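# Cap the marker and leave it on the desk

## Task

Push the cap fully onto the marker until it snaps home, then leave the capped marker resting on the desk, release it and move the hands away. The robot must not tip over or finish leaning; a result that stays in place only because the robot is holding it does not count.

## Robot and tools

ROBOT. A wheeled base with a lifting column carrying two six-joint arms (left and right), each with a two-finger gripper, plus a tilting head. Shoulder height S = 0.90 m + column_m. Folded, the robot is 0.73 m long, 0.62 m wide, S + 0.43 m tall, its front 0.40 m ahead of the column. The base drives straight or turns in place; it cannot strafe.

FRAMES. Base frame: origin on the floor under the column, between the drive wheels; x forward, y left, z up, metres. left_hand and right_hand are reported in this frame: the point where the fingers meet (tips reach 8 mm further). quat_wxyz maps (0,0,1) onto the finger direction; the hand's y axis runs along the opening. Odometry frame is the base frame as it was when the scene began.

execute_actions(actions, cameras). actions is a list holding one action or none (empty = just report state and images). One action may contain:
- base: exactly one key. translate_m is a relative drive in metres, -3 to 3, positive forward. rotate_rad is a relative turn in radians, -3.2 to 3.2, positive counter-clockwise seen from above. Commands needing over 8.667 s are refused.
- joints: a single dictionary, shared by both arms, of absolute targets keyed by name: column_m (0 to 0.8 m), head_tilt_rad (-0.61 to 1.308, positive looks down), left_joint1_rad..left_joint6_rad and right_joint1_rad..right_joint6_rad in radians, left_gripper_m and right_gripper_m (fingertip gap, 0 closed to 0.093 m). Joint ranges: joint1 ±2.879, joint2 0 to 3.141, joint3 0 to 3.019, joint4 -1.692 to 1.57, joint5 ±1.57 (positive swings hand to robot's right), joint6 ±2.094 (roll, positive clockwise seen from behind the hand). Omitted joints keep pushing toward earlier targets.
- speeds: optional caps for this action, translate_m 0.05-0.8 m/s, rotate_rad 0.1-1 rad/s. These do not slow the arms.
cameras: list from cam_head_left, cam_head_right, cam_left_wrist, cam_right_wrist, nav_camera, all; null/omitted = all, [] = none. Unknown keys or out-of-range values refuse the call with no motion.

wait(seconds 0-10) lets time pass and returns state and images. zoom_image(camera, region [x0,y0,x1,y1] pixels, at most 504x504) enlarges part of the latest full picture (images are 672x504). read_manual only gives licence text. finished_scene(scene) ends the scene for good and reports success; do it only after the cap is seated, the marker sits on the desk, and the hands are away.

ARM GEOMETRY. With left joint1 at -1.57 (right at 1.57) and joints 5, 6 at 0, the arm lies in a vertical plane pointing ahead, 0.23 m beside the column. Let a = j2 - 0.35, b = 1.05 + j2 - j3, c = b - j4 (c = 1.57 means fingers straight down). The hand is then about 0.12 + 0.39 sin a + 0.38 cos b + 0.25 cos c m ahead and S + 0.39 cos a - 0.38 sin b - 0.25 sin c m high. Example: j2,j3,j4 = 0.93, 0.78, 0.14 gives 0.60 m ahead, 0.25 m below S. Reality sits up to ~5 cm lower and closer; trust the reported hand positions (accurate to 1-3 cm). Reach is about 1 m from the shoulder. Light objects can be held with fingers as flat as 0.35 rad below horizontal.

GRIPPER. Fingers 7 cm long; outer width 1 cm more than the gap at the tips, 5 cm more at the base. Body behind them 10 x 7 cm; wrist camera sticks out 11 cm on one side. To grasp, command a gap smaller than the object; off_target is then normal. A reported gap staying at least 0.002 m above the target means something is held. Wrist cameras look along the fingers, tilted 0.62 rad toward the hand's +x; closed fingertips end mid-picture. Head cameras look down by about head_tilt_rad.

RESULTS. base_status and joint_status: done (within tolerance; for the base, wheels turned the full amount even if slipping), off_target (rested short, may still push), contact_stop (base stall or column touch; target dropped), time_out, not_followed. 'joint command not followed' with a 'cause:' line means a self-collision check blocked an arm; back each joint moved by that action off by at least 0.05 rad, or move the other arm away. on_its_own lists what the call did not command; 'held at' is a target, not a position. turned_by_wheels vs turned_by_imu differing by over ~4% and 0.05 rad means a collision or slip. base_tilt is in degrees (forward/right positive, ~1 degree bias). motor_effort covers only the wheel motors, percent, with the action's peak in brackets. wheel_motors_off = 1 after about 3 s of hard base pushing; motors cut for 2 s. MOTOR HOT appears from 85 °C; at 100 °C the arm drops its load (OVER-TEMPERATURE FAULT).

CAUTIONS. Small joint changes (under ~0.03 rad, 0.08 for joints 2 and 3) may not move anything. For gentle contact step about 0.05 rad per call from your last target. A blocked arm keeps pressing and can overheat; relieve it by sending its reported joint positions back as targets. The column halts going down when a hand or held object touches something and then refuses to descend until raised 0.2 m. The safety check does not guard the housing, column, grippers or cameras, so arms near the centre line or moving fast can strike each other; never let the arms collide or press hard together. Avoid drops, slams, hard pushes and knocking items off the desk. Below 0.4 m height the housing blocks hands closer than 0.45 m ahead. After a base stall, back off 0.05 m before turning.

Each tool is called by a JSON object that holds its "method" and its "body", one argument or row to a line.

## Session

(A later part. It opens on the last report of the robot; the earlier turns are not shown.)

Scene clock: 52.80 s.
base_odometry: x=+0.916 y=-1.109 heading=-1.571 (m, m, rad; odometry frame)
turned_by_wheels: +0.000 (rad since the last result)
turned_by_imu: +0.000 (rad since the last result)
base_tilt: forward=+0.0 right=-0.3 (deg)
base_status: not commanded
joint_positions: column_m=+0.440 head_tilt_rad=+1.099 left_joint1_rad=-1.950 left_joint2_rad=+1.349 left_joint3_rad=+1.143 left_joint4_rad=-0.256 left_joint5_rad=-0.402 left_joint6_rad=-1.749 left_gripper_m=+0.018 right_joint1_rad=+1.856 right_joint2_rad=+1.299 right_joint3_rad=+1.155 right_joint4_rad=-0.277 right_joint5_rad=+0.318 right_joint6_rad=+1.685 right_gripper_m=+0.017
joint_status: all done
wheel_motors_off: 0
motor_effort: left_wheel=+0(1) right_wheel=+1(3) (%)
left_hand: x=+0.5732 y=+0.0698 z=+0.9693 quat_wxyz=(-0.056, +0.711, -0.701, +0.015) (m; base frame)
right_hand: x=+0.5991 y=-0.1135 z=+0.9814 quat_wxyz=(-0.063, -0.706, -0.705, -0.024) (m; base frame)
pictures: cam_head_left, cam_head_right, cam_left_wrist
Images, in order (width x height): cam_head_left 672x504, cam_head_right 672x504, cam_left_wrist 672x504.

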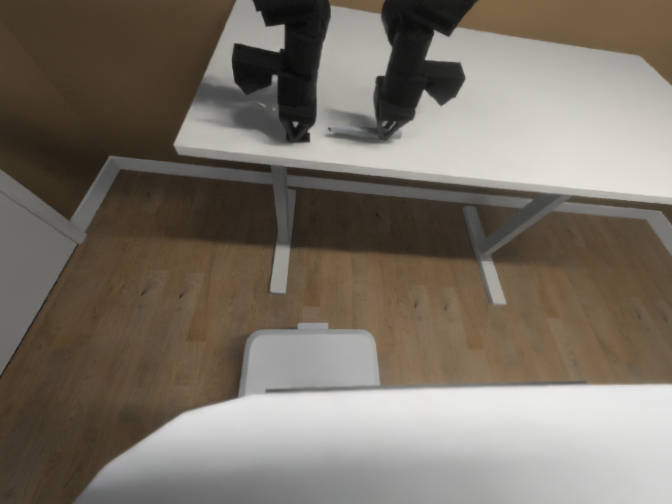

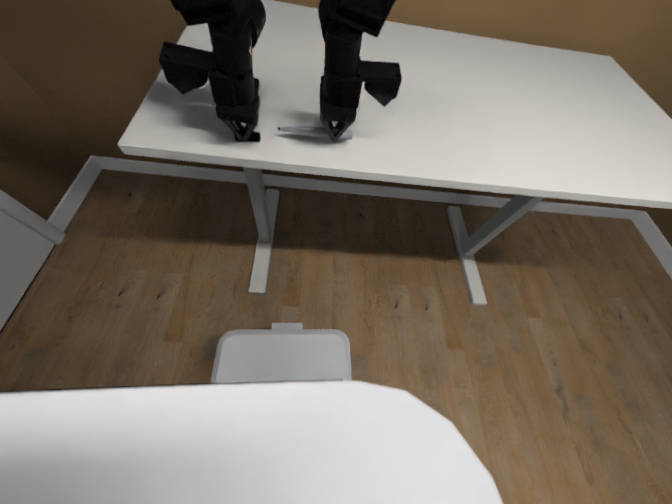

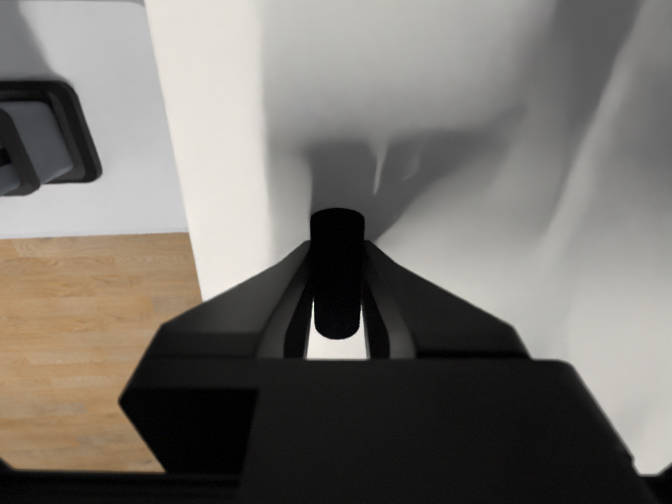

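{"method": "execute_actions", "body": {
  "actions": [
    {"joints":{"right_joint3_rad":1.07,"right_joint4_rad":-0.2}}
  ],
  "cameras": ["cam_head_left","cam_right_wrist"]
}}

{"method": "zoom_image", "body": {
  "camera": "cam_head_left",
  "region": [260,90,430,170]
}}

Scene clock: 53.77 s.
base_odometry: x=+0.916 y=-1.109 heading=-1.571 (m, m, rad; odometry frame)
turned_by_wheels: +0.000 (rad since the last result)
turned_by_imu: +0.000 (rad since the last result)
base_tilt: forward=+0.1 right=-0.6 (deg)
base_status: not commanded
joint_positions: column_m=+0.440 head_tilt_rad=+1.099 left_joint1_rad=-1.950 left_joint2_rad=+1.349 left_joint3_rad=+1.143 left_joint4_rad=-0.256 left_joint5_rad=-0.402 left_joint6_rad=-1.749 left_gripper_m=+0.018 right_joint1_rad=+1.856 right_joint2_rad=+1.295 right_joint3_rad=+1.062 right_joint4_rad=-0.204 right_joint5_rad=+0.318 right_joint6_rad=+1.685 right_gripper_m=+0.017
joint_status: all done
wheel_motors_off: 0
motor_effort: left_wheel=+0(1) right_wheel=+1(2) (%)
left_hand: x=+0.5732 y=+0.0698 z=+0.9693 quat_wxyz=(-0.056, +0.711, -0.701, +0.015) (m; base frame)
right_hand: x=+0.5624 y=-0.1162 z=+0.9707 quat_wxyz=(-0.059, -0.705, -0.707, -0.018) (m; base frame)
pictures: cam_head_left, cam_right_wrist
Images, in order (width x height): cam_head_left 672x504, cam_right_wrist 672x504.

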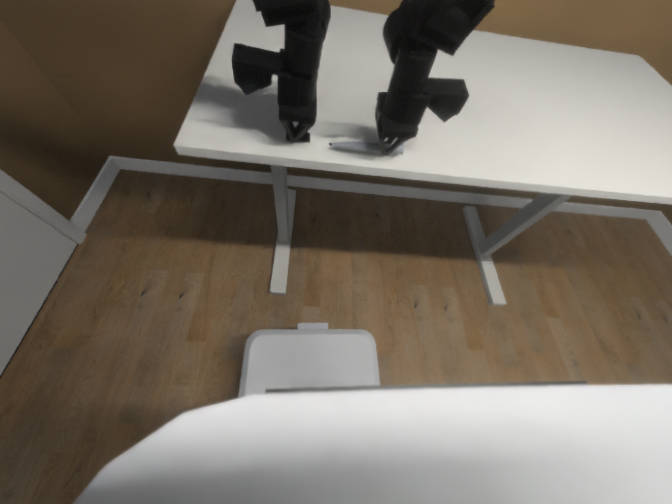

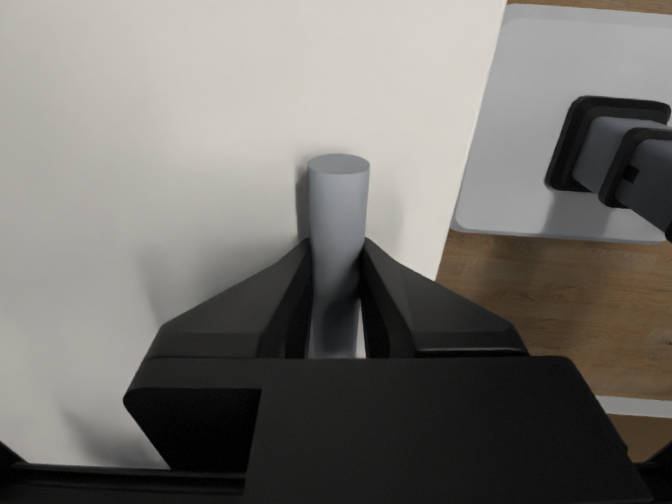

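Region (260, 90, 430, 170) of cam_head_left's 672x504 image, scaled by 2.965, with more detail than that image has; it fills the top 237 rows of this view, and the rest is white.

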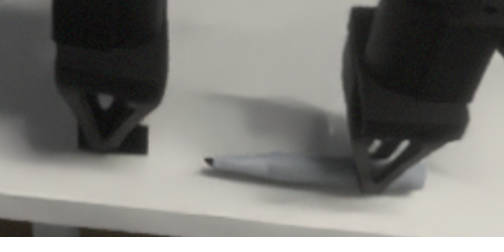

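{"method": "execute_actions", "body": {
  "actions": [
    {"joints":{"right_joint3_rad":1.12,"right_joint4_rad":-0.23,"right_joint1_rad":1.91,"right_joint5_rad":0.36}}
  ],
  "cameras": ["cam_head_left","cam_left_wrist"]
}}

{"method": "zoom_image", "body": {
  "camera": "cam_head_left",
  "region": [260,90,430,170]
}}

Scene clock: 54.57 s.
base_odometry: x=+0.916 y=-1.109 heading=-1.571 (m, m, rad; odometry frame)
turned_by_wheels: +0.000 (rad since the last result)
turned_by_imu: +0.000 (rad since the last result)
base_tilt: forward=+0.1 right=-0.4 (deg)
base_status: not commanded
joint_positions: column_m=+0.440 head_tilt_rad=+1.099 left_joint1_rad=-1.950 left_joint2_rad=+1.349 left_joint3_rad=+1.143 left_joint4_rad=-0.256 left_joint5_rad=-0.402 left_joint6_rad=-1.749 left_gripper_m=+0.018 right_joint1_rad=+1.905 right_joint2_rad=+1.295 right_joint3_rad=+1.104 right_joint4_rad=-0.228 right_joint5_rad=+0.358 right_joint6_rad=+1.685 right_gripper_m=+0.017
joint_status: all done
wheel_motors_off: 0
motor_effort: left_wheel=+1(1) right_wheel=+1(1) (%)
left_hand: x=+0.5732 y=+0.0698 z=+0.9693 quat_wxyz=(-0.056, +0.711, -0.701, +0.015) (m; base frame)
right_hand: x=+0.5796 y=-0.0940 z=+0.9817 quat_wxyz=(-0.065, -0.699, -0.711, -0.028) (m; base frame)
pictures: cam_head_left, cam_left_wrist
Images, in order (width x height): cam_head_left 672x504, cam_left_wrist 672x504.

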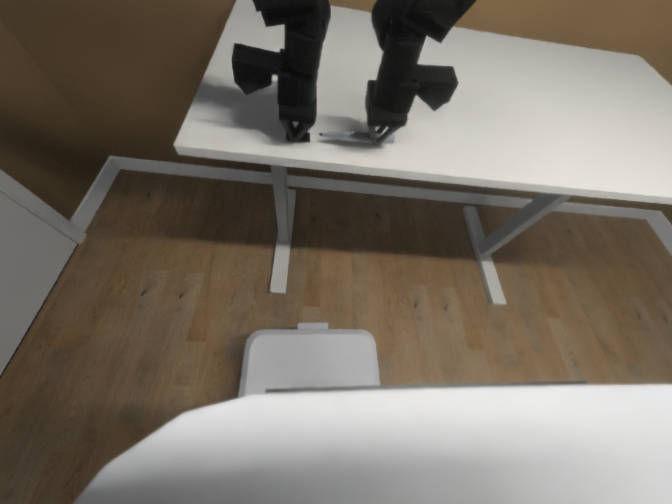

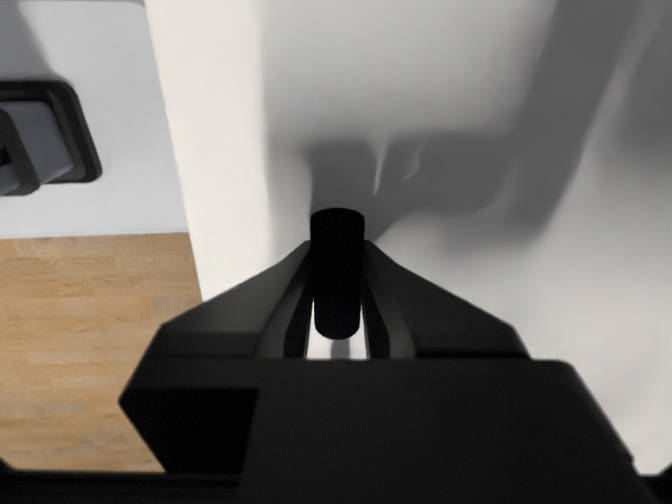

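Region (260, 90, 430, 170) of cam_head_left's 672x504 image, scaled by 2.965, with more detail than that image has; it fills the top 237 rows of this view, and the rest is white.

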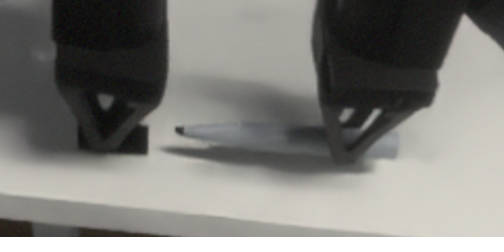

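{"method": "execute_actions", "body": {
  "actions": [
    {"joints":{"right_joint2_rad":1.345,"right_joint1_rad":1.94,"right_joint5_rad":0.38}}
  ],
  "cameras": ["cam_head_left","cam_left_wrist"]
}}

{"method": "zoom_image", "body": {
  "camera": "cam_head_left",
  "region": [260,90,430,170]
}}

Scene clock: 55.40 s.
base_odometry: x=+0.916 y=-1.109 heading=-1.571 (m, m, rad; odometry frame)
turned_by_wheels: +0.000 (rad since the last result)
turned_by_imu: +0.000 (rad since the last result)
base_tilt: forward=+0.0 right=-0.5 (deg)
base_status: not commanded
joint_positions: column_m=+0.440 head_tilt_rad=+1.099 left_joint1_rad=-1.950 left_joint2_rad=+1.349 left_joint3_rad=+1.143 left_joint4_rad=-0.256 left_joint5_rad=-0.402 left_joint6_rad=-1.749 left_gripper_m=+0.018 right_joint1_rad=+1.929 right_joint2_rad=+1.340 right_joint3_rad=+1.104 right_joint4_rad=-0.228 right_joint5_rad=+0.379 right_joint6_rad=+1.685 right_gripper_m=+0.017
joint_status: all done
wheel_motors_off: 0
motor_effort: left_wheel=+0(1) right_wheel=+1(1) (%)
left_hand: x=+0.5732 y=+0.0698 z=+0.9693 quat_wxyz=(-0.056, +0.711, -0.701, +0.015) (m; base frame)
right_hand: x=+0.5616 y=-0.0809 z=+0.9653 quat_wxyz=(-0.053, -0.691, -0.720, -0.013) (m; base frame)
pictures: cam_head_left, cam_left_wrist
Images, in order (width x height): cam_head_left 672x504, cam_left_wrist 672x504.

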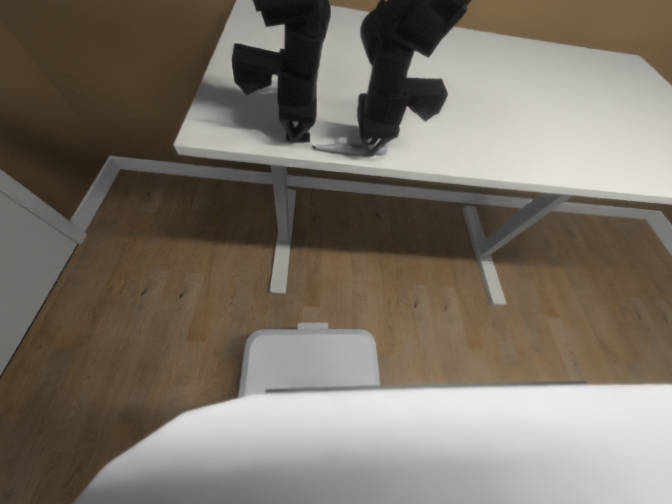

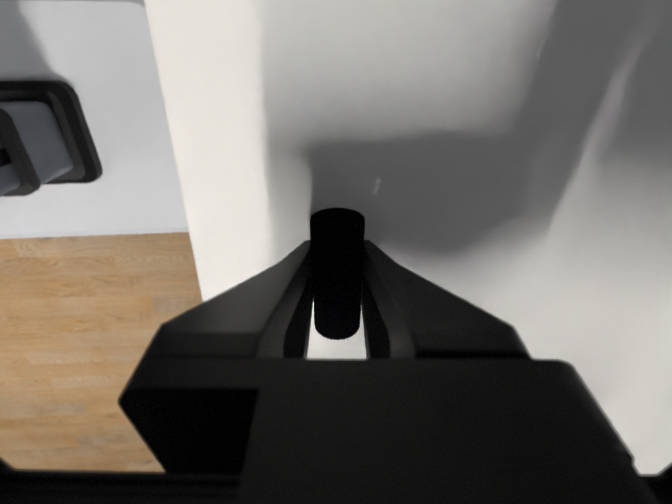

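Region (260, 90, 430, 170) of cam_head_left's 672x504 image, scaled by 2.965, with more detail than that image has; it fills the top 237 rows of this view, and the rest is white.

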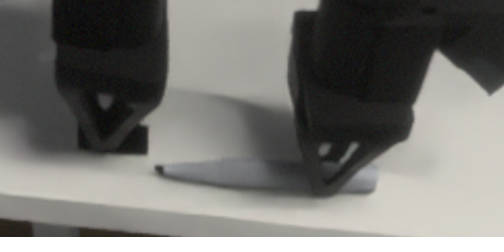

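{"method": "execute_actions", "body": {
  "actions": [
    {"joints":{"right_joint4_rad":-0.16}}
  ],
  "cameras": ["cam_head_left","cam_left_wrist"]
}}

{"method": "zoom_image", "body": {
  "camera": "cam_head_left",
  "region": [260,90,430,170]
}}

Scene clock: 56.13 s.
base_odometry: x=+0.916 y=-1.109 heading=-1.571 (m, m, rad; odometry frame)
turned_by_wheels: +0.000 (rad since the last result)
turned_by_imu: +0.000 (rad since the last result)
base_tilt: forward=+0.1 right=-0.4 (deg)
base_status: not commanded
joint_positions: column_m=+0.440 head_tilt_rad=+1.099 left_joint1_rad=-1.950 left_joint2_rad=+1.349 left_joint3_rad=+1.143 left_joint4_rad=-0.256 left_joint5_rad=-0.402 left_joint6_rad=-1.749 left_gripper_m=+0.018 right_joint1_rad=+1.929 right_joint2_rad=+1.340 right_joint3_rad=+1.104 right_joint4_rad=-0.167 right_joint5_rad=+0.379 right_joint6_rad=+1.685 right_gripper_m=+0.017
joint_status: all done
wheel_motors_off: 0
motor_effort: left_wheel=+1(0) right_wheel=+1(1) (%)
left_hand: x=+0.5732 y=+0.0698 z=+0.9693 quat_wxyz=(-0.056, +0.711, -0.701, +0.015) (m; base frame)
right_hand: x=+0.5756 y=-0.0788 z=+0.9669 quat_wxyz=(-0.070, -0.698, -0.712, -0.036) (m; base frame)
pictures: cam_head_left, cam_left_wrist
Images, in order (width x height): cam_head_left 672x504, cam_left_wrist 672x504.

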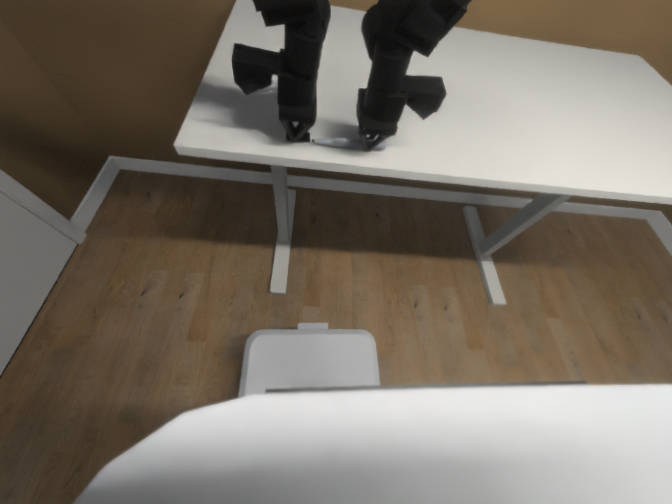

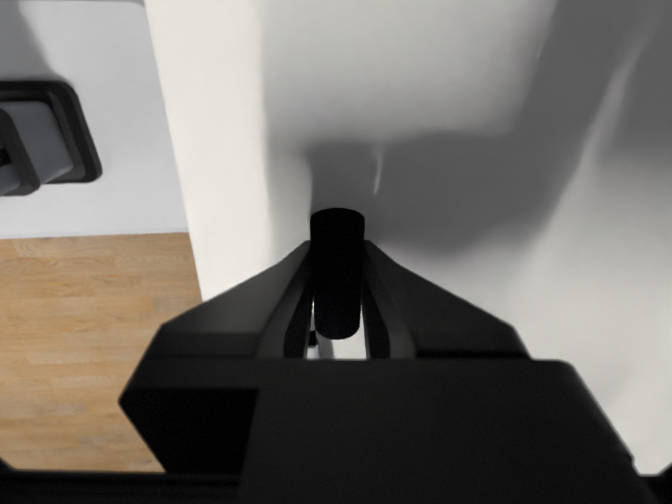

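Region (260, 90, 430, 170) of cam_head_left's 672x504 image, scaled by 2.965, with more detail than that image has; it fills the top 237 rows of this view, and the rest is white.

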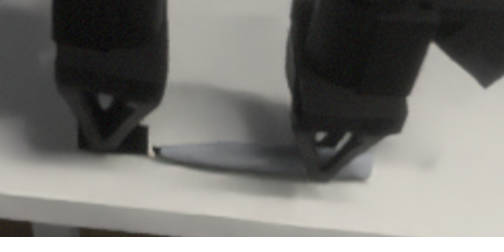

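{"method": "execute_actions", "body": {
  "actions": [
    {"joints":{"right_joint4_rad":-0.115}}
  ],
  "cameras": ["cam_left_wrist"]
}}

{"method": "execute_actions", "body": {
  "actions": [
    {"joints":{"right_joint1_rad":1.98,"right_joint5_rad":0.41}}
  ],
  "cameras": ["cam_head_left","cam_left_wrist"]
}}

{"method": "zoom_image", "body": {
  "camera": "cam_head_left",
  "region": [260,90,430,170]
}}

Scene clock: 56.83 s.
base_odometry: x=+0.916 y=-1.109 heading=-1.571 (m, m, rad; odometry frame)
turned_by_wheels: +0.000 (rad since the last result)
turned_by_imu: +0.000 (rad since the last result)
base_tilt: forward=+0.0 right=-0.2 (deg)
base_status: not commanded
joint_positions: column_m=+0.440 head_tilt_rad=+1.099 left_joint1_rad=-1.950 left_joint2_rad=+1.349 left_joint3_rad=+1.143 left_joint4_rad=-0.256 left_joint5_rad=-0.402 left_joint6_rad=-1.749 left_gripper_m=+0.018 right_joint1_rad=+1.929 right_joint2_rad=+1.340 right_joint3_rad=+1.104 right_joint4_rad=-0.122 right_joint5_rad=+0.379 right_joint6_rad=+1.685 right_gripper_m=+0.017
joint_status: all done
wheel_motors_off: 0
motor_effort: left_wheel=+0(0) right_wheel=+1(1) (%)
left_hand: x=+0.5732 y=+0.0698 z=+0.9693 quat_wxyz=(-0.056, +0.711, -0.701, +0.015) (m; base frame)
right_hand: x=+0.5857 y=-0.0774 z=+0.9686 quat_wxyz=(-0.082, -0.702, -0.706, -0.053) (m; base frame)
pictures: cam_left_wrist
Images, in order (width x height): cam_left_wrist 672x504.

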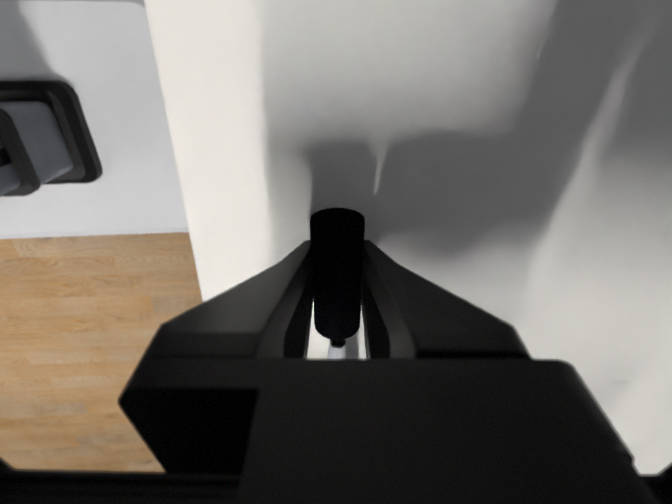

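Scene clock: 57.43 s.
base_odometry: x=+0.916 y=-1.109 heading=-1.571 (m, m, rad; odometry frame)
turned_by_wheels: +0.000 (rad since the last result)
turned_by_imu: +0.000 (rad since the last result)
base_tilt: forward=+0.1 right=-0.4 (deg)
base_status: not commanded
joint_positions: column_m=+0.440 head_tilt_rad=+1.099 left_joint1_rad=-1.950 left_joint2_rad=+1.348 left_joint3_rad=+1.143 left_joint4_rad=-0.256 left_joint5_rad=-0.410 left_joint6_rad=-1.749 left_gripper_m=+0.018 right_joint1_rad=+1.959 right_joint2_rad=+1.340 right_joint3_rad=+1.104 right_joint4_rad=-0.122 right_joint5_rad=+0.418 right_joint6_rad=+1.687 right_gripper_m=+0.017
joint_status: all done
wheel_motors_off: 0
motor_effort: left_wheel=+0(1) right_wheel=+1(1) (%)
left_hand: x=+0.5736 y=+0.0714 z=+0.9695 quat_wxyz=(-0.059, +0.711, -0.700, +0.013) (m; base frame)
right_hand: x=+0.5842 y=-0.0668 z=+0.9731 quat_wxyz=(-0.088, -0.699, -0.708, -0.051) (m; base frame)
pictures: cam_head_left, cam_left_wrist
Images, in order (width x height): cam_head_left 672x504, cam_left_wrist 672x504.

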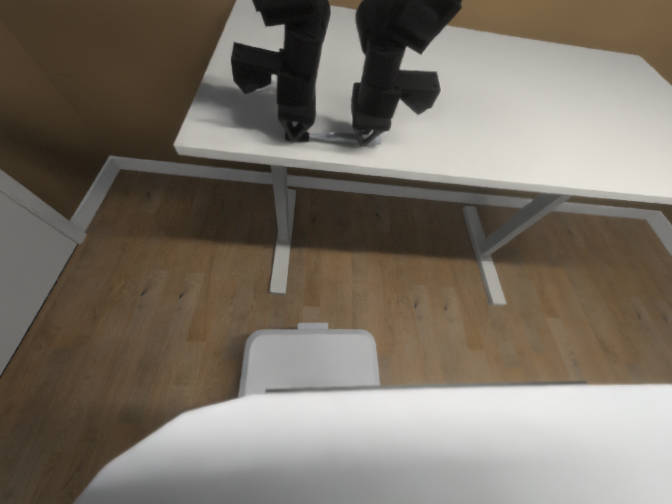

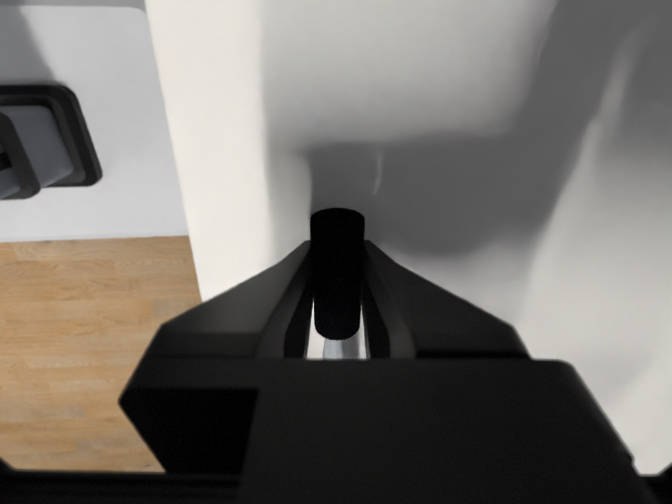

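Region (260, 90, 430, 170) of cam_head_left's 672x504 image, scaled by 2.965, with more detail than that image has; it fills the top 237 rows of this view, and the rest is white.

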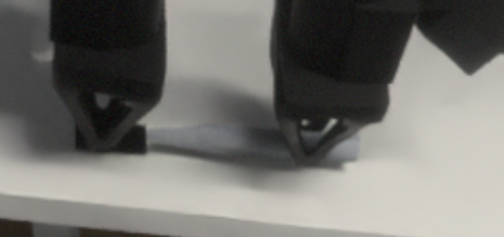

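{"method": "execute_actions", "body": {
  "actions": [
    {"joints":{"right_joint1_rad":2.04,"right_joint5_rad":0.45,"right_joint2_rad":1.36}}
  ],
  "cameras": ["cam_head_left","cam_left_wrist"]
}}

{"method": "zoom_image", "body": {
  "camera": "cam_head_left",
  "region": [260,90,430,170]
}}

Scene clock: 59.23 s.
base_odometry: x=+0.916 y=-1.109 heading=-1.571 (m, m, rad; odometry frame)
turned_by_wheels: +0.000 (rad since the last result)
turned_by_imu: +0.000 (rad since the last result)
base_tilt: forward=+0.1 right=-0.4 (deg)
base_status: not commanded
joint_positions: column_m=+0.440 head_tilt_rad=+1.099 left_joint1_rad=-1.946 left_joint2_rad=+1.348 left_joint3_rad=+1.143 left_joint4_rad=-0.256 left_joint5_rad=-0.420 left_joint6_rad=-1.749 left_gripper_m=+0.018 right_joint1_rad=+1.986 right_joint2_rad=+1.341 right_joint3_rad=+1.104 right_joint4_rad=-0.122 right_joint5_rad=+0.474 right_joint6_rad=+1.695 right_gripper_m=+0.017
joint_status: right_joint1_rad time_out (moved +0.026 of +0.081); the others done
wheel_motors_off: 0
on_its_own: right_joint1_rad reads +1.986 and still pushes toward +2.040 since a time_out
motor_effort: left_wheel=+0(1) right_wheel=+1(1) (%)
left_hand: x=+0.5743 y=+0.0756 z=+0.9693 quat_wxyz=(-0.065, +0.712, -0.699, +0.009) (m; base frame)
right_hand: x=+0.5830 y=-0.0612 z=+0.9771 quat_wxyz=(-0.102, -0.699, -0.706, -0.043) (m; base frame)
pictures: cam_head_left, cam_left_wrist
Images, in order (width x height): cam_head_left 672x504, cam_left_wrist 672x504.

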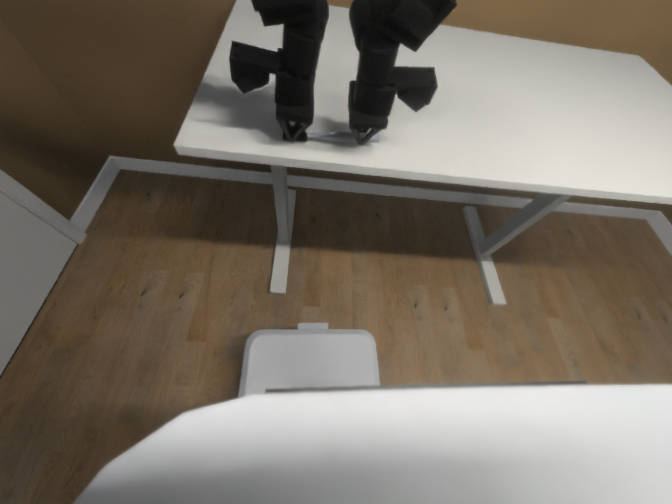

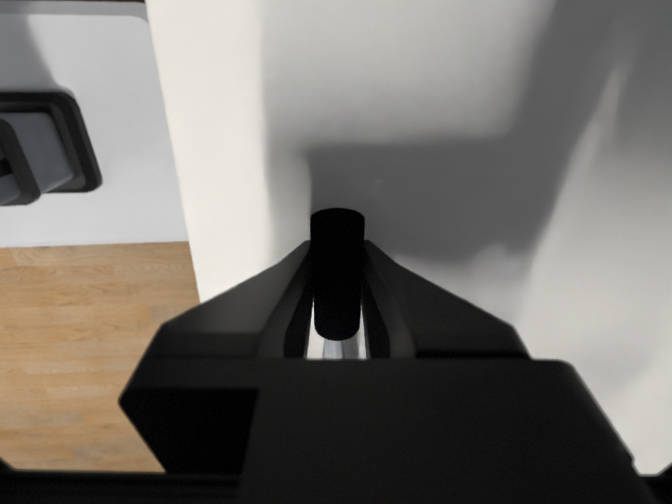

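Region (260, 90, 430, 170) of cam_head_left's 672x504 image, scaled by 2.965, with more detail than that image has; it fills the top 237 rows of this view, and the rest is white.

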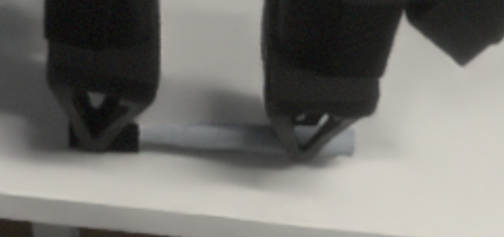

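{"method": "execute_actions", "body": {
  "actions": [
    {"joints":{"right_joint1_rad":1.93,"right_joint5_rad":0.38,"right_joint2_rad":1.36}}
  ],
  "cameras": ["cam_head_left","cam_left_wrist"]
}}

{"method": "zoom_image", "body": {
  "camera": "cam_head_left",
  "region": [270,110,390,160]
}}

{"method": "zoom_image", "body": {
  "camera": "cam_left_wrist",
  "region": [290,290,390,365]
}}

Scene clock: 60.23 s.
base_odometry: x=+0.916 y=-1.109 heading=-1.571 (m, m, rad; odometry frame)
turned_by_wheels: +0.000 (rad since the last result)
turned_by_imu: +0.000 (rad since the last result)
base_tilt: forward=+0.1 right=-0.4 (deg)
base_status: not commanded
joint_positions: column_m=+0.440 head_tilt_rad=+1.099 left_joint1_rad=-1.945 left_joint2_rad=+1.348 left_joint3_rad=+1.143 left_joint4_rad=-0.256 left_joint5_rad=-0.407 left_joint6_rad=-1.749 left_gripper_m=+0.018 right_joint1_rad=+1.935 right_joint2_rad=+1.343 right_joint3_rad=+1.104 right_joint4_rad=-0.121 right_joint5_rad=+0.383 right_joint6_rad=+1.697 right_gripper_m=+0.017
joint_status: all done
wheel_motors_off: 0
motor_effort: left_wheel=+0(0) right_wheel=+1(1) (%)
left_hand: x=+0.5742 y=+0.0739 z=+0.9692 quat_wxyz=(-0.060, +0.712, -0.699, +0.012) (m; base frame)
right_hand: x=+0.5841 y=-0.0743 z=+0.9677 quat_wxyz=(-0.081, -0.705, -0.703, -0.053) (m; base frame)
pictures: cam_head_left, cam_left_wrist
Images, in order (width x height): cam_head_left 672x504, cam_left_wrist 672x504.

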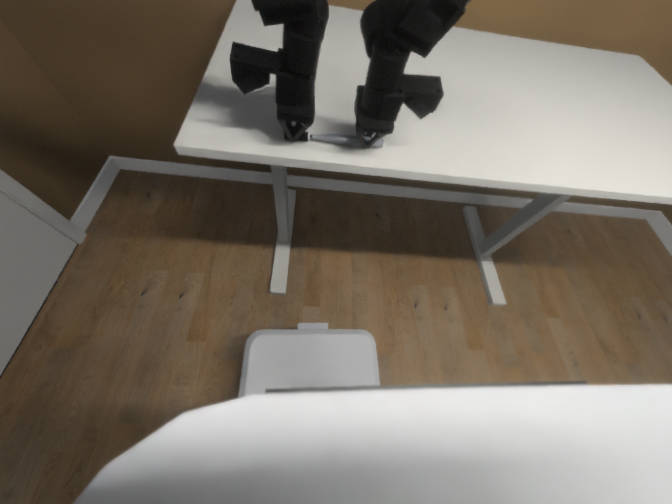

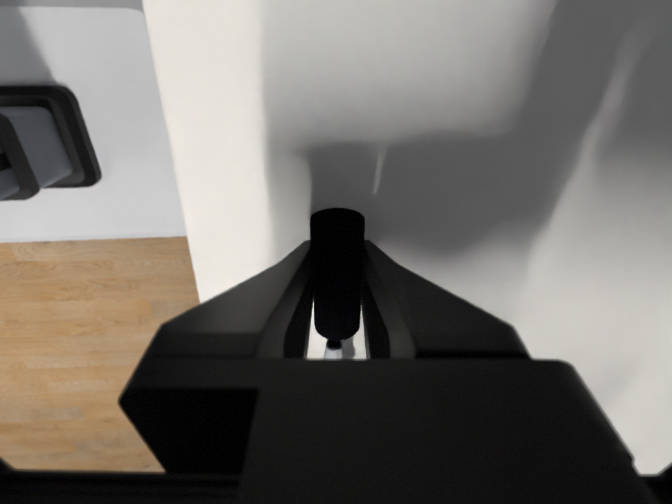

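Region (270, 110, 390, 160) of cam_head_left's 672x504 image, scaled by 4.200, with more detail than that image has; it fills the top 210 rows of this view, and the rest is white.

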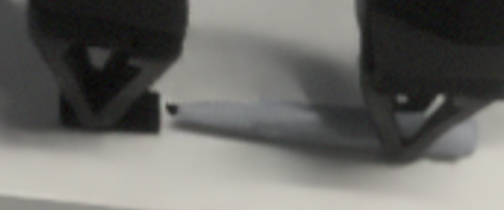

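Region (290, 290, 390, 365) of cam_left_wrist's 672x504 image, scaled by 5.040, with more detail than that image has; it fills the top 378 rows of this view, and the rest is white.

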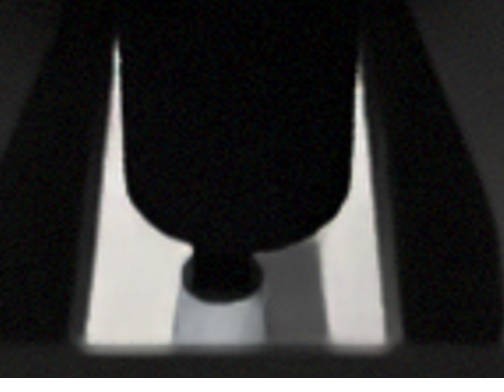

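{"method": "execute_actions", "body": {
  "actions": [
    {"joints":{"right_joint6_rad":1.63,"right_joint4_rad":-0.09}}
  ],
  "cameras": ["cam_left_wrist"]
}}

{"method": "execute_actions", "body": {
  "actions": [
    {"joints":{"right_joint1_rad":2.0,"right_joint5_rad":0.40,"right_joint2_rad":1.39}}
  ],
  "cameras": ["cam_head_left","cam_left_wrist"]
}}

{"method": "zoom_image", "body": {
  "camera": "cam_head_left",
  "region": [270,110,390,160]
}}

Scene clock: 61.03 s.
base_odometry: x=+0.916 y=-1.109 heading=-1.571 (m, m, rad; odometry frame)
turned_by_wheels: +0.000 (rad since the last result)
turned_by_imu: +0.000 (rad since the last result)
base_tilt: forward=+0.1 right=-0.5 (deg)
base_status: not commanded
joint_positions: column_m=+0.440 head_tilt_rad=+1.099 left_joint1_rad=-1.945 left_joint2_rad=+1.348 left_joint3_rad=+1.143 left_joint4_rad=-0.256 left_joint5_rad=-0.407 left_joint6_rad=-1.749 left_gripper_m=+0.018 right_joint1_rad=+1.935 right_joint2_rad=+1.344 right_joint3_rad=+1.104 right_joint4_rad=-0.098 right_joint5_rad=+0.383 right_joint6_rad=+1.643 right_gripper_m=+0.017
joint_status: all done
wheel_motors_off: 0
motor_effort: left_wheel=+0(0) right_wheel=+1(0) (%)
left_hand: x=+0.5742 y=+0.0739 z=+0.9692 quat_wxyz=(-0.060, +0.712, -0.699, +0.012) (m; base frame)
right_hand: x=+0.5890 y=-0.0736 z=+0.9684 quat_wxyz=(-0.089, -0.688, -0.718, -0.059) (m; base frame)
pictures: cam_left_wrist
Images, in order (width x height): cam_left_wrist 672x504.

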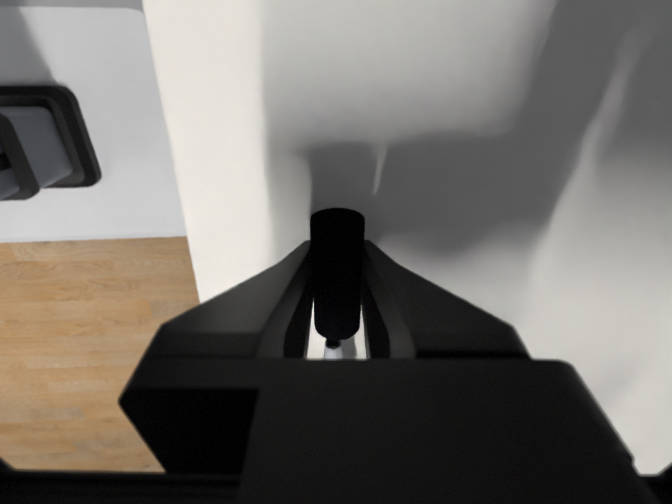

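Scene clock: 61.63 s.
base_odometry: x=+0.916 y=-1.109 heading=-1.571 (m, m, rad; odometry frame)
turned_by_wheels: +0.000 (rad since the last result)
turned_by_imu: +0.000 (rad since the last result)
base_tilt: forward=+0.0 right=-0.5 (deg)
base_status: not commanded
joint_positions: column_m=+0.440 head_tilt_rad=+1.099 left_joint1_rad=-1.944 left_joint2_rad=+1.347 left_joint3_rad=+1.142 left_joint4_rad=-0.256 left_joint5_rad=-0.418 left_joint6_rad=-1.749 left_gripper_m=+0.018 right_joint1_rad=+1.965 right_joint2_rad=+1.361 right_joint3_rad=+1.108 right_joint4_rad=-0.092 right_joint5_rad=+0.418 right_joint6_rad=+1.643 right_gripper_m=+0.017
joint_status: all done
wheel_motors_off: 0
motor_effort: left_wheel=+2(1) right_wheel=+0(1) (%)
left_hand: x=+0.5743 y=+0.0759 z=+0.9695 quat_wxyz=(-0.064, +0.712, -0.699, +0.009) (m; base frame)
right_hand: x=+0.5843 y=-0.0606 z=+0.9661 quat_wxyz=(-0.091, -0.684, -0.722, -0.055) (m; base frame)
pictures: cam_head_left, cam_left_wrist
Images, in order (width x height): cam_head_left 672x504, cam_left_wrist 672x504.

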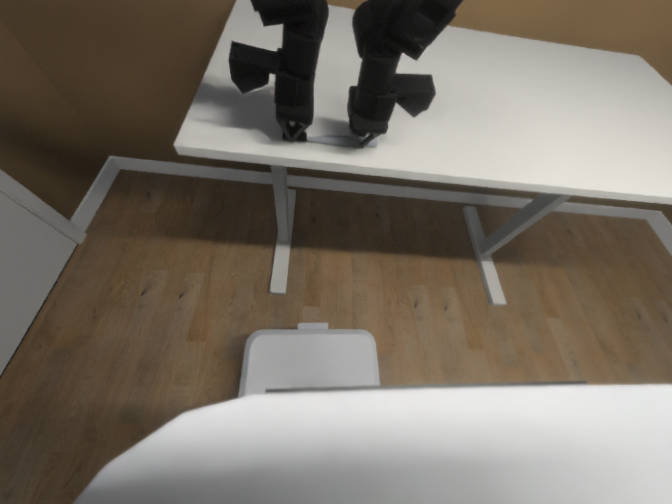

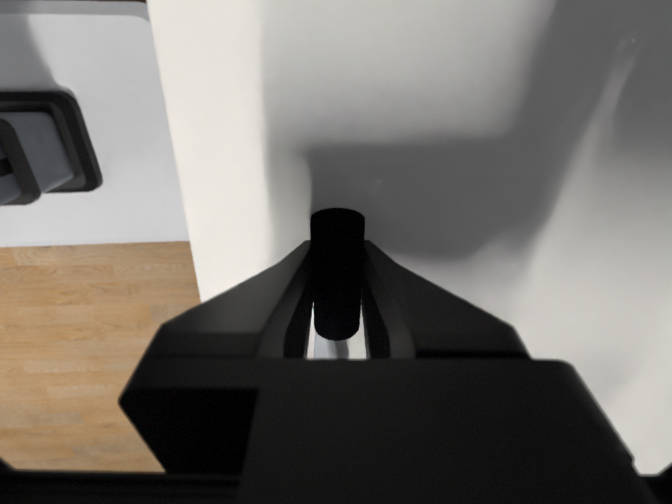

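Region (270, 110, 390, 160) of cam_head_left's 672x504 image, scaled by 4.200, with more detail than that image has; it fills the top 210 rows of this view, and the rest is white.

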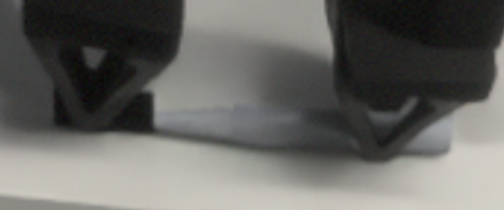

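{"method": "execute_actions", "body": {
  "actions": [
    {"joints":{"right_joint1_rad":1.7,"right_joint5_rad":0.2,"right_joint2_rad":1.3,"left_gripper_m":0.05}}
  ],
  "cameras": []
}}

{"method": "execute_actions", "body": {
  "actions": [
    {"joints":{"column_m":0.49,"left_joint2_rad":1.33}}
  ],
  "cameras": []
}}

{"method": "execute_actions", "body": {
  "actions": [
    {"joints":{"left_joint6_rad":1.38,"left_joint5_rad":-0.4,"left_joint1_rad":-1.95}}
  ],
  "cameras": ["cam_head_left","cam_left_wrist"]
}}

Scene clock: 63.03 s.
base_odometry: x=+0.916 y=-1.109 heading=-1.571 (m, m, rad; odometry frame)
turned_by_wheels: +0.000 (rad since the last result)
turned_by_imu: +0.000 (rad since the last result)
base_tilt: forward=+0.1 right=-0.5 (deg)
base_status: not commanded
joint_positions: column_m=+0.440 head_tilt_rad=+1.099 left_joint1_rad=-1.944 left_joint2_rad=+1.352 left_joint3_rad=+1.145 left_joint4_rad=-0.256 left_joint5_rad=-0.403 left_joint6_rad=-1.749 left_gripper_m=+0.050 right_joint1_rad=+1.686 right_joint2_rad=+1.301 right_joint3_rad=+1.108 right_joint4_rad=-0.092 right_joint5_rad=+0.203 right_joint6_rad=+1.643 right_gripper_m=+0.017
joint_status: all done
wheel_motors_off: 0
motor_effort: left_wheel=-1(1) right_wheel=+1(2) (%)
left_hand: x=+0.5734 y=+0.0730 z=+0.9673 quat_wxyz=(-0.058, +0.712, -0.700, +0.012) (m; base frame)
right_hand: x=+0.6190 y=-0.1914 z=+0.9676 quat_wxyz=(-0.117, -0.719, -0.683, -0.056) (m; base frame)
pictures: none
No camera images: the call's "cameras" was empty. Leave "cameras" out to get every camera's image.

Scene clock: 64.27 s.
base_odometry: x=+0.916 y=-1.109 heading=-1.571 (m, m, rad; odometry frame)
turned_by_wheels: +0.000 (rad since the last result)
turned_by_imu: +0.000 (rad since the last result)
base_tilt: forward=+0.0 right=-0.6 (deg)
base_status: not commanded
joint_positions: column_m=+0.490 head_tilt_rad=+1.099 left_joint1_rad=-1.944 left_joint2_rad=+1.339 left_joint3_rad=+1.145 left_joint4_rad=-0.256 left_joint5_rad=-0.403 left_joint6_rad=-1.749 left_gripper_m=+0.050 right_joint1_rad=+1.686 right_joint2_rad=+1.301 right_joint3_rad=+1.108 right_joint4_rad=-0.092 right_joint5_rad=+0.203 right_joint6_rad=+1.643 right_gripper_m=+0.017
joint_status: all done
wheel_motors_off: 0
motor_effort: left_wheel=+0(1) right_wheel=+1(1) (%)
left_hand: x=+0.5787 y=+0.0739 z=+1.0232 quat_wxyz=(-0.061, +0.713, -0.698, +0.017) (m; base frame)
right_hand: x=+0.6190 y=-0.1914 z=+1.0175 quat_wxyz=(-0.117, -0.719, -0.683, -0.056) (m; base frame)
pictures: none
No camera images: the call's "cameras" was empty. Leave "cameras" out to get every camera's image.

Scene clock: 66.60 s.
base_odometry: x=+0.916 y=-1.109 heading=-1.571 (m, m, rad; odometry frame)
turned_by_wheels: +0.000 (rad since the last result)
turned_by_imu: +0.000 (rad since the last result)
base_tilt: forward=+0.0 right=-0.4 (deg)
base_status: not commanded
joint_positions: column_m=+0.490 head_tilt_rad=+1.099 left_joint1_rad=-1.944 left_joint2_rad=+1.339 left_joint3_rad=+1.145 left_joint4_rad=-0.256 left_joint5_rad=-0.403 left_joint6_rad=+1.369 left_gripper_m=+0.050 right_joint1_rad=+1.686 right_joint2_rad=+1.301 right_joint3_rad=+1.108 right_joint4_rad=-0.092 right_joint5_rad=+0.203 right_joint6_rad=+1.643 right_gripper_m=+0.017
joint_status: all done
wheel_motors_off: 0
motor_effort: left_wheel=-1(0) right_wheel=+1(0) (%)
left_hand: x=+0.5787 y=+0.0739 z=+1.0232 quat_wxyz=(-0.018, -0.689, -0.722, -0.061) (m; base frame)
right_hand: x=+0.6190 y=-0.1914 z=+1.0175 quat_wxyz=(-0.117, -0.719, -0.683, -0.056) (m; base frame)
pictures: cam_head_left, cam_left_wrist
Images, in order (width x height): cam_head_left 672x504, cam_left_wrist 672x504.

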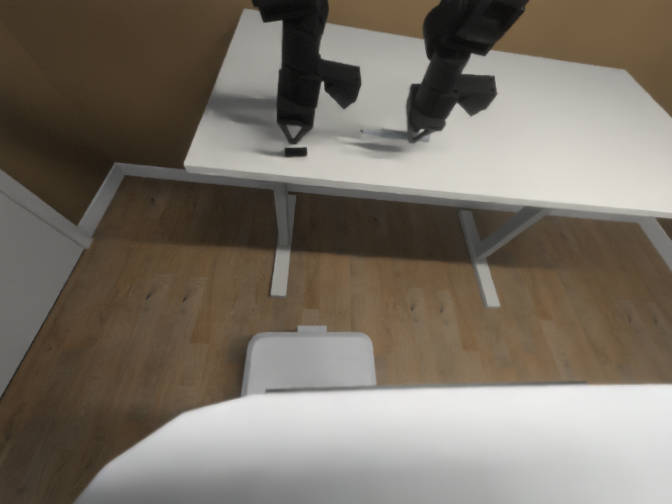

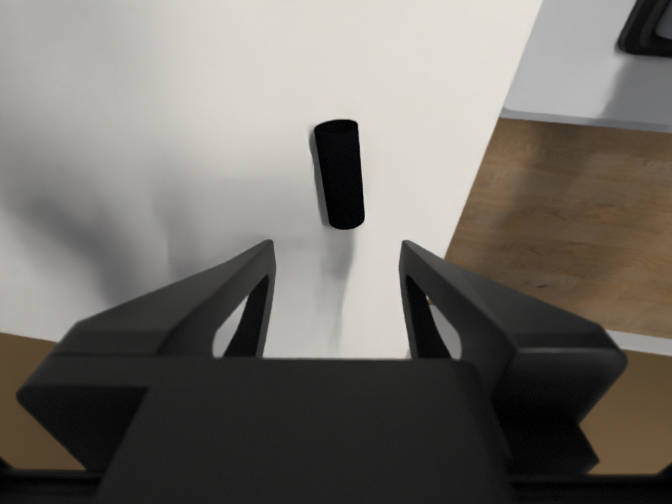

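{"method": "execute_actions", "body": {
  "actions": [
    {"joints":{"left_joint1_rad":-2.01}}
  ],
  "cameras": ["cam_left_wrist"]
}}

{"method": "execute_actions", "body": {
  "actions": [
    {"joints":{"column_m":0.432}}
  ],
  "cameras": ["cam_left_wrist"]
}}

Scene clock: 67.37 s.
base_odometry: x=+0.916 y=-1.109 heading=-1.571 (m, m, rad; odometry frame)
turned_by_wheels: +0.000 (rad since the last result)
turned_by_imu: +0.000 (rad since the last result)
base_tilt: forward=+0.1 right=-0.5 (deg)
base_status: not commanded
joint_positions: column_m=+0.490 head_tilt_rad=+1.099 left_joint1_rad=-2.008 left_joint2_rad=+1.339 left_joint3_rad=+1.145 left_joint4_rad=-0.256 left_joint5_rad=-0.402 left_joint6_rad=+1.369 left_gripper_m=+0.050 right_joint1_rad=+1.686 right_joint2_rad=+1.301 right_joint3_rad=+1.108 right_joint4_rad=-0.092 right_joint5_rad=+0.203 right_joint6_rad=+1.643 right_gripper_m=+0.017
joint_status: all done
wheel_motors_off: 0
motor_effort: left_wheel=+1(1) right_wheel=+0(1) (%)
left_hand: x=+0.5733 y=+0.0379 z=+1.0324 quat_wxyz=(-0.038, -0.700, -0.712, -0.040) (m; base frame)
right_hand: x=+0.6190 y=-0.1914 z=+1.0175 quat_wxyz=(-0.117, -0.719, -0.683, -0.056) (m; base frame)
pictures: cam_left_wrist
Images, in order (width x height): cam_left_wrist 672x504.

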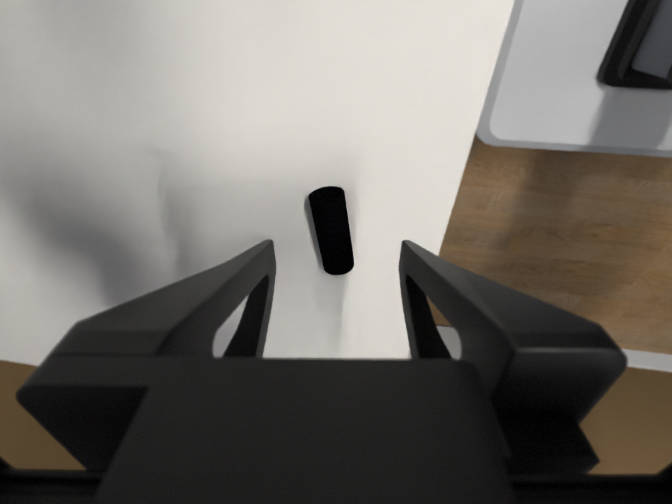

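Scene clock: 67.67 s.
base_odometry: x=+0.916 y=-1.109 heading=-1.571 (m, m, rad; odometry frame)
turned_by_wheels: +0.000 (rad since the last result)
turned_by_imu: +0.000 (rad since the last result)
base_tilt: forward=+0.1 right=-0.5 (deg)
base_status: not commanded
joint_positions: column_m=+0.490 head_tilt_rad=+1.099 left_joint1_rad=-2.008 left_joint2_rad=+1.339 left_joint3_rad=+1.145 left_joint4_rad=-0.256 left_joint5_rad=-0.402 left_joint6_rad=+1.369 left_gripper_m=+0.050 right_joint1_rad=+1.686 right_joint2_rad=+1.301 right_joint3_rad=+1.108 right_joint4_rad=-0.092 right_joint5_rad=+0.203 right_joint6_rad=+1.643 right_gripper_m=+0.017
joint_status: column_m contact_stop (moved +0.000 of -0.058)
wheel_motors_off: 0
on_its_own: column_m is held at +0.490, not at your +0.432, since a contact_stop
motor_effort: left_wheel=-1(2) right_wheel=+1(0) (%)
left_hand: x=+0.5733 y=+0.0379 z=+1.0324 quat_wxyz=(-0.038, -0.700, -0.712, -0.040) (m; base frame)
right_hand: x=+0.6190 y=-0.1914 z=+1.0175 quat_wxyz=(-0.117, -0.719, -0.683, -0.056) (m; base frame)
pictures: cam_left_wrist
Images, in order (width x height): cam_left_wrist 672x504.

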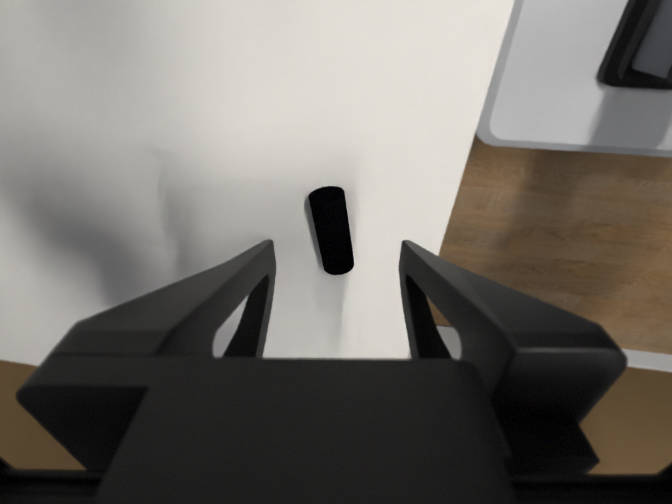

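{"method": "execute_actions", "body": {
  "actions": [
    {"joints":{"column_m":0.7}}
  ],
  "cameras": []
}}

{"method": "execute_actions", "body": {
  "actions": [
    {"joints":{"column_m":0.43}}
  ],
  "cameras": ["cam_left_wrist","cam_head_left"]
}}

Scene clock: 71.13 s.
base_odometry: x=+0.916 y=-1.109 heading=-1.571 (m, m, rad; odometry frame)
turned_by_wheels: +0.000 (rad since the last result)
turned_by_imu: -0.001 (rad since the last result)
base_tilt: forward=-0.1 right=-0.4 (deg)
base_status: not commanded
joint_positions: column_m=+0.700 head_tilt_rad=+1.099 left_joint1_rad=-2.008 left_joint2_rad=+1.339 left_joint3_rad=+1.145 left_joint4_rad=-0.256 left_joint5_rad=-0.402 left_joint6_rad=+1.369 left_gripper_m=+0.050 right_joint1_rad=+1.686 right_joint2_rad=+1.301 right_joint3_rad=+1.108 right_joint4_rad=-0.092 right_joint5_rad=+0.203 right_joint6_rad=+1.643 right_gripper_m=+0.017
joint_status: all done
wheel_motors_off: 0
motor_effort: left_wheel=+1(1) right_wheel=+0(1) (%)
left_hand: x=+0.5734 y=+0.0380 z=+1.2426 quat_wxyz=(-0.039, -0.700, -0.712, -0.040) (m; base frame)
right_hand: x=+0.6190 y=-0.1914 z=+1.2275 quat_wxyz=(-0.117, -0.719, -0.683, -0.056) (m; base frame)
pictures: none
No camera images: the call's "cameras" was empty. Leave "cameras" out to get every camera's image.

Scene clock: 75.17 s.
base_odometry: x=+0.916 y=-1.109 heading=-1.571 (m, m, rad; odometry frame)
turned_by_wheels: +0.000 (rad since the last result)
turned_by_imu: -0.001 (rad since the last result)
base_tilt: forward=+0.0 right=-0.5 (deg)
base_status: not commanded
joint_positions: column_m=+0.430 head_tilt_rad=+1.099 left_joint1_rad=-2.008 left_joint2_rad=+1.338 left_joint3_rad=+1.144 left_joint4_rad=-0.256 left_joint5_rad=-0.402 left_joint6_rad=+1.369 left_gripper_m=+0.050 right_joint1_rad=+1.689 right_joint2_rad=+1.282 right_joint3_rad=+1.108 right_joint4_rad=-0.093 right_joint5_rad=+0.203 right_joint6_rad=+1.643 right_gripper_m=+0.017
joint_status: all done
wheel_motors_off: 0
motor_effort: left_wheel=+0(2) right_wheel=+1(2) (%)
left_hand: x=+0.5733 y=+0.0380 z=+0.9728 quat_wxyz=(-0.039, -0.700, -0.712, -0.040) (m; base frame)
right_hand: x=+0.6263 y=-0.1906 z=+0.9674 quat_wxyz=(-0.122, -0.719, -0.681, -0.064) (m; base frame)
pictures: cam_head_left, cam_left_wrist
Images, in order (width x height): cam_head_left 672x504, cam_left_wrist 672x504.

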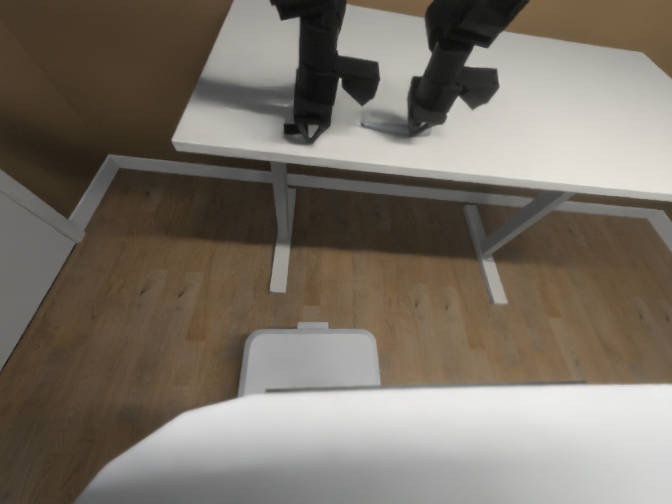

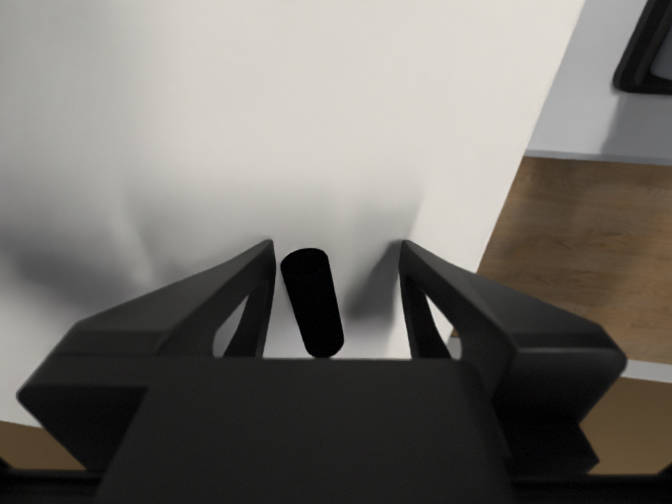

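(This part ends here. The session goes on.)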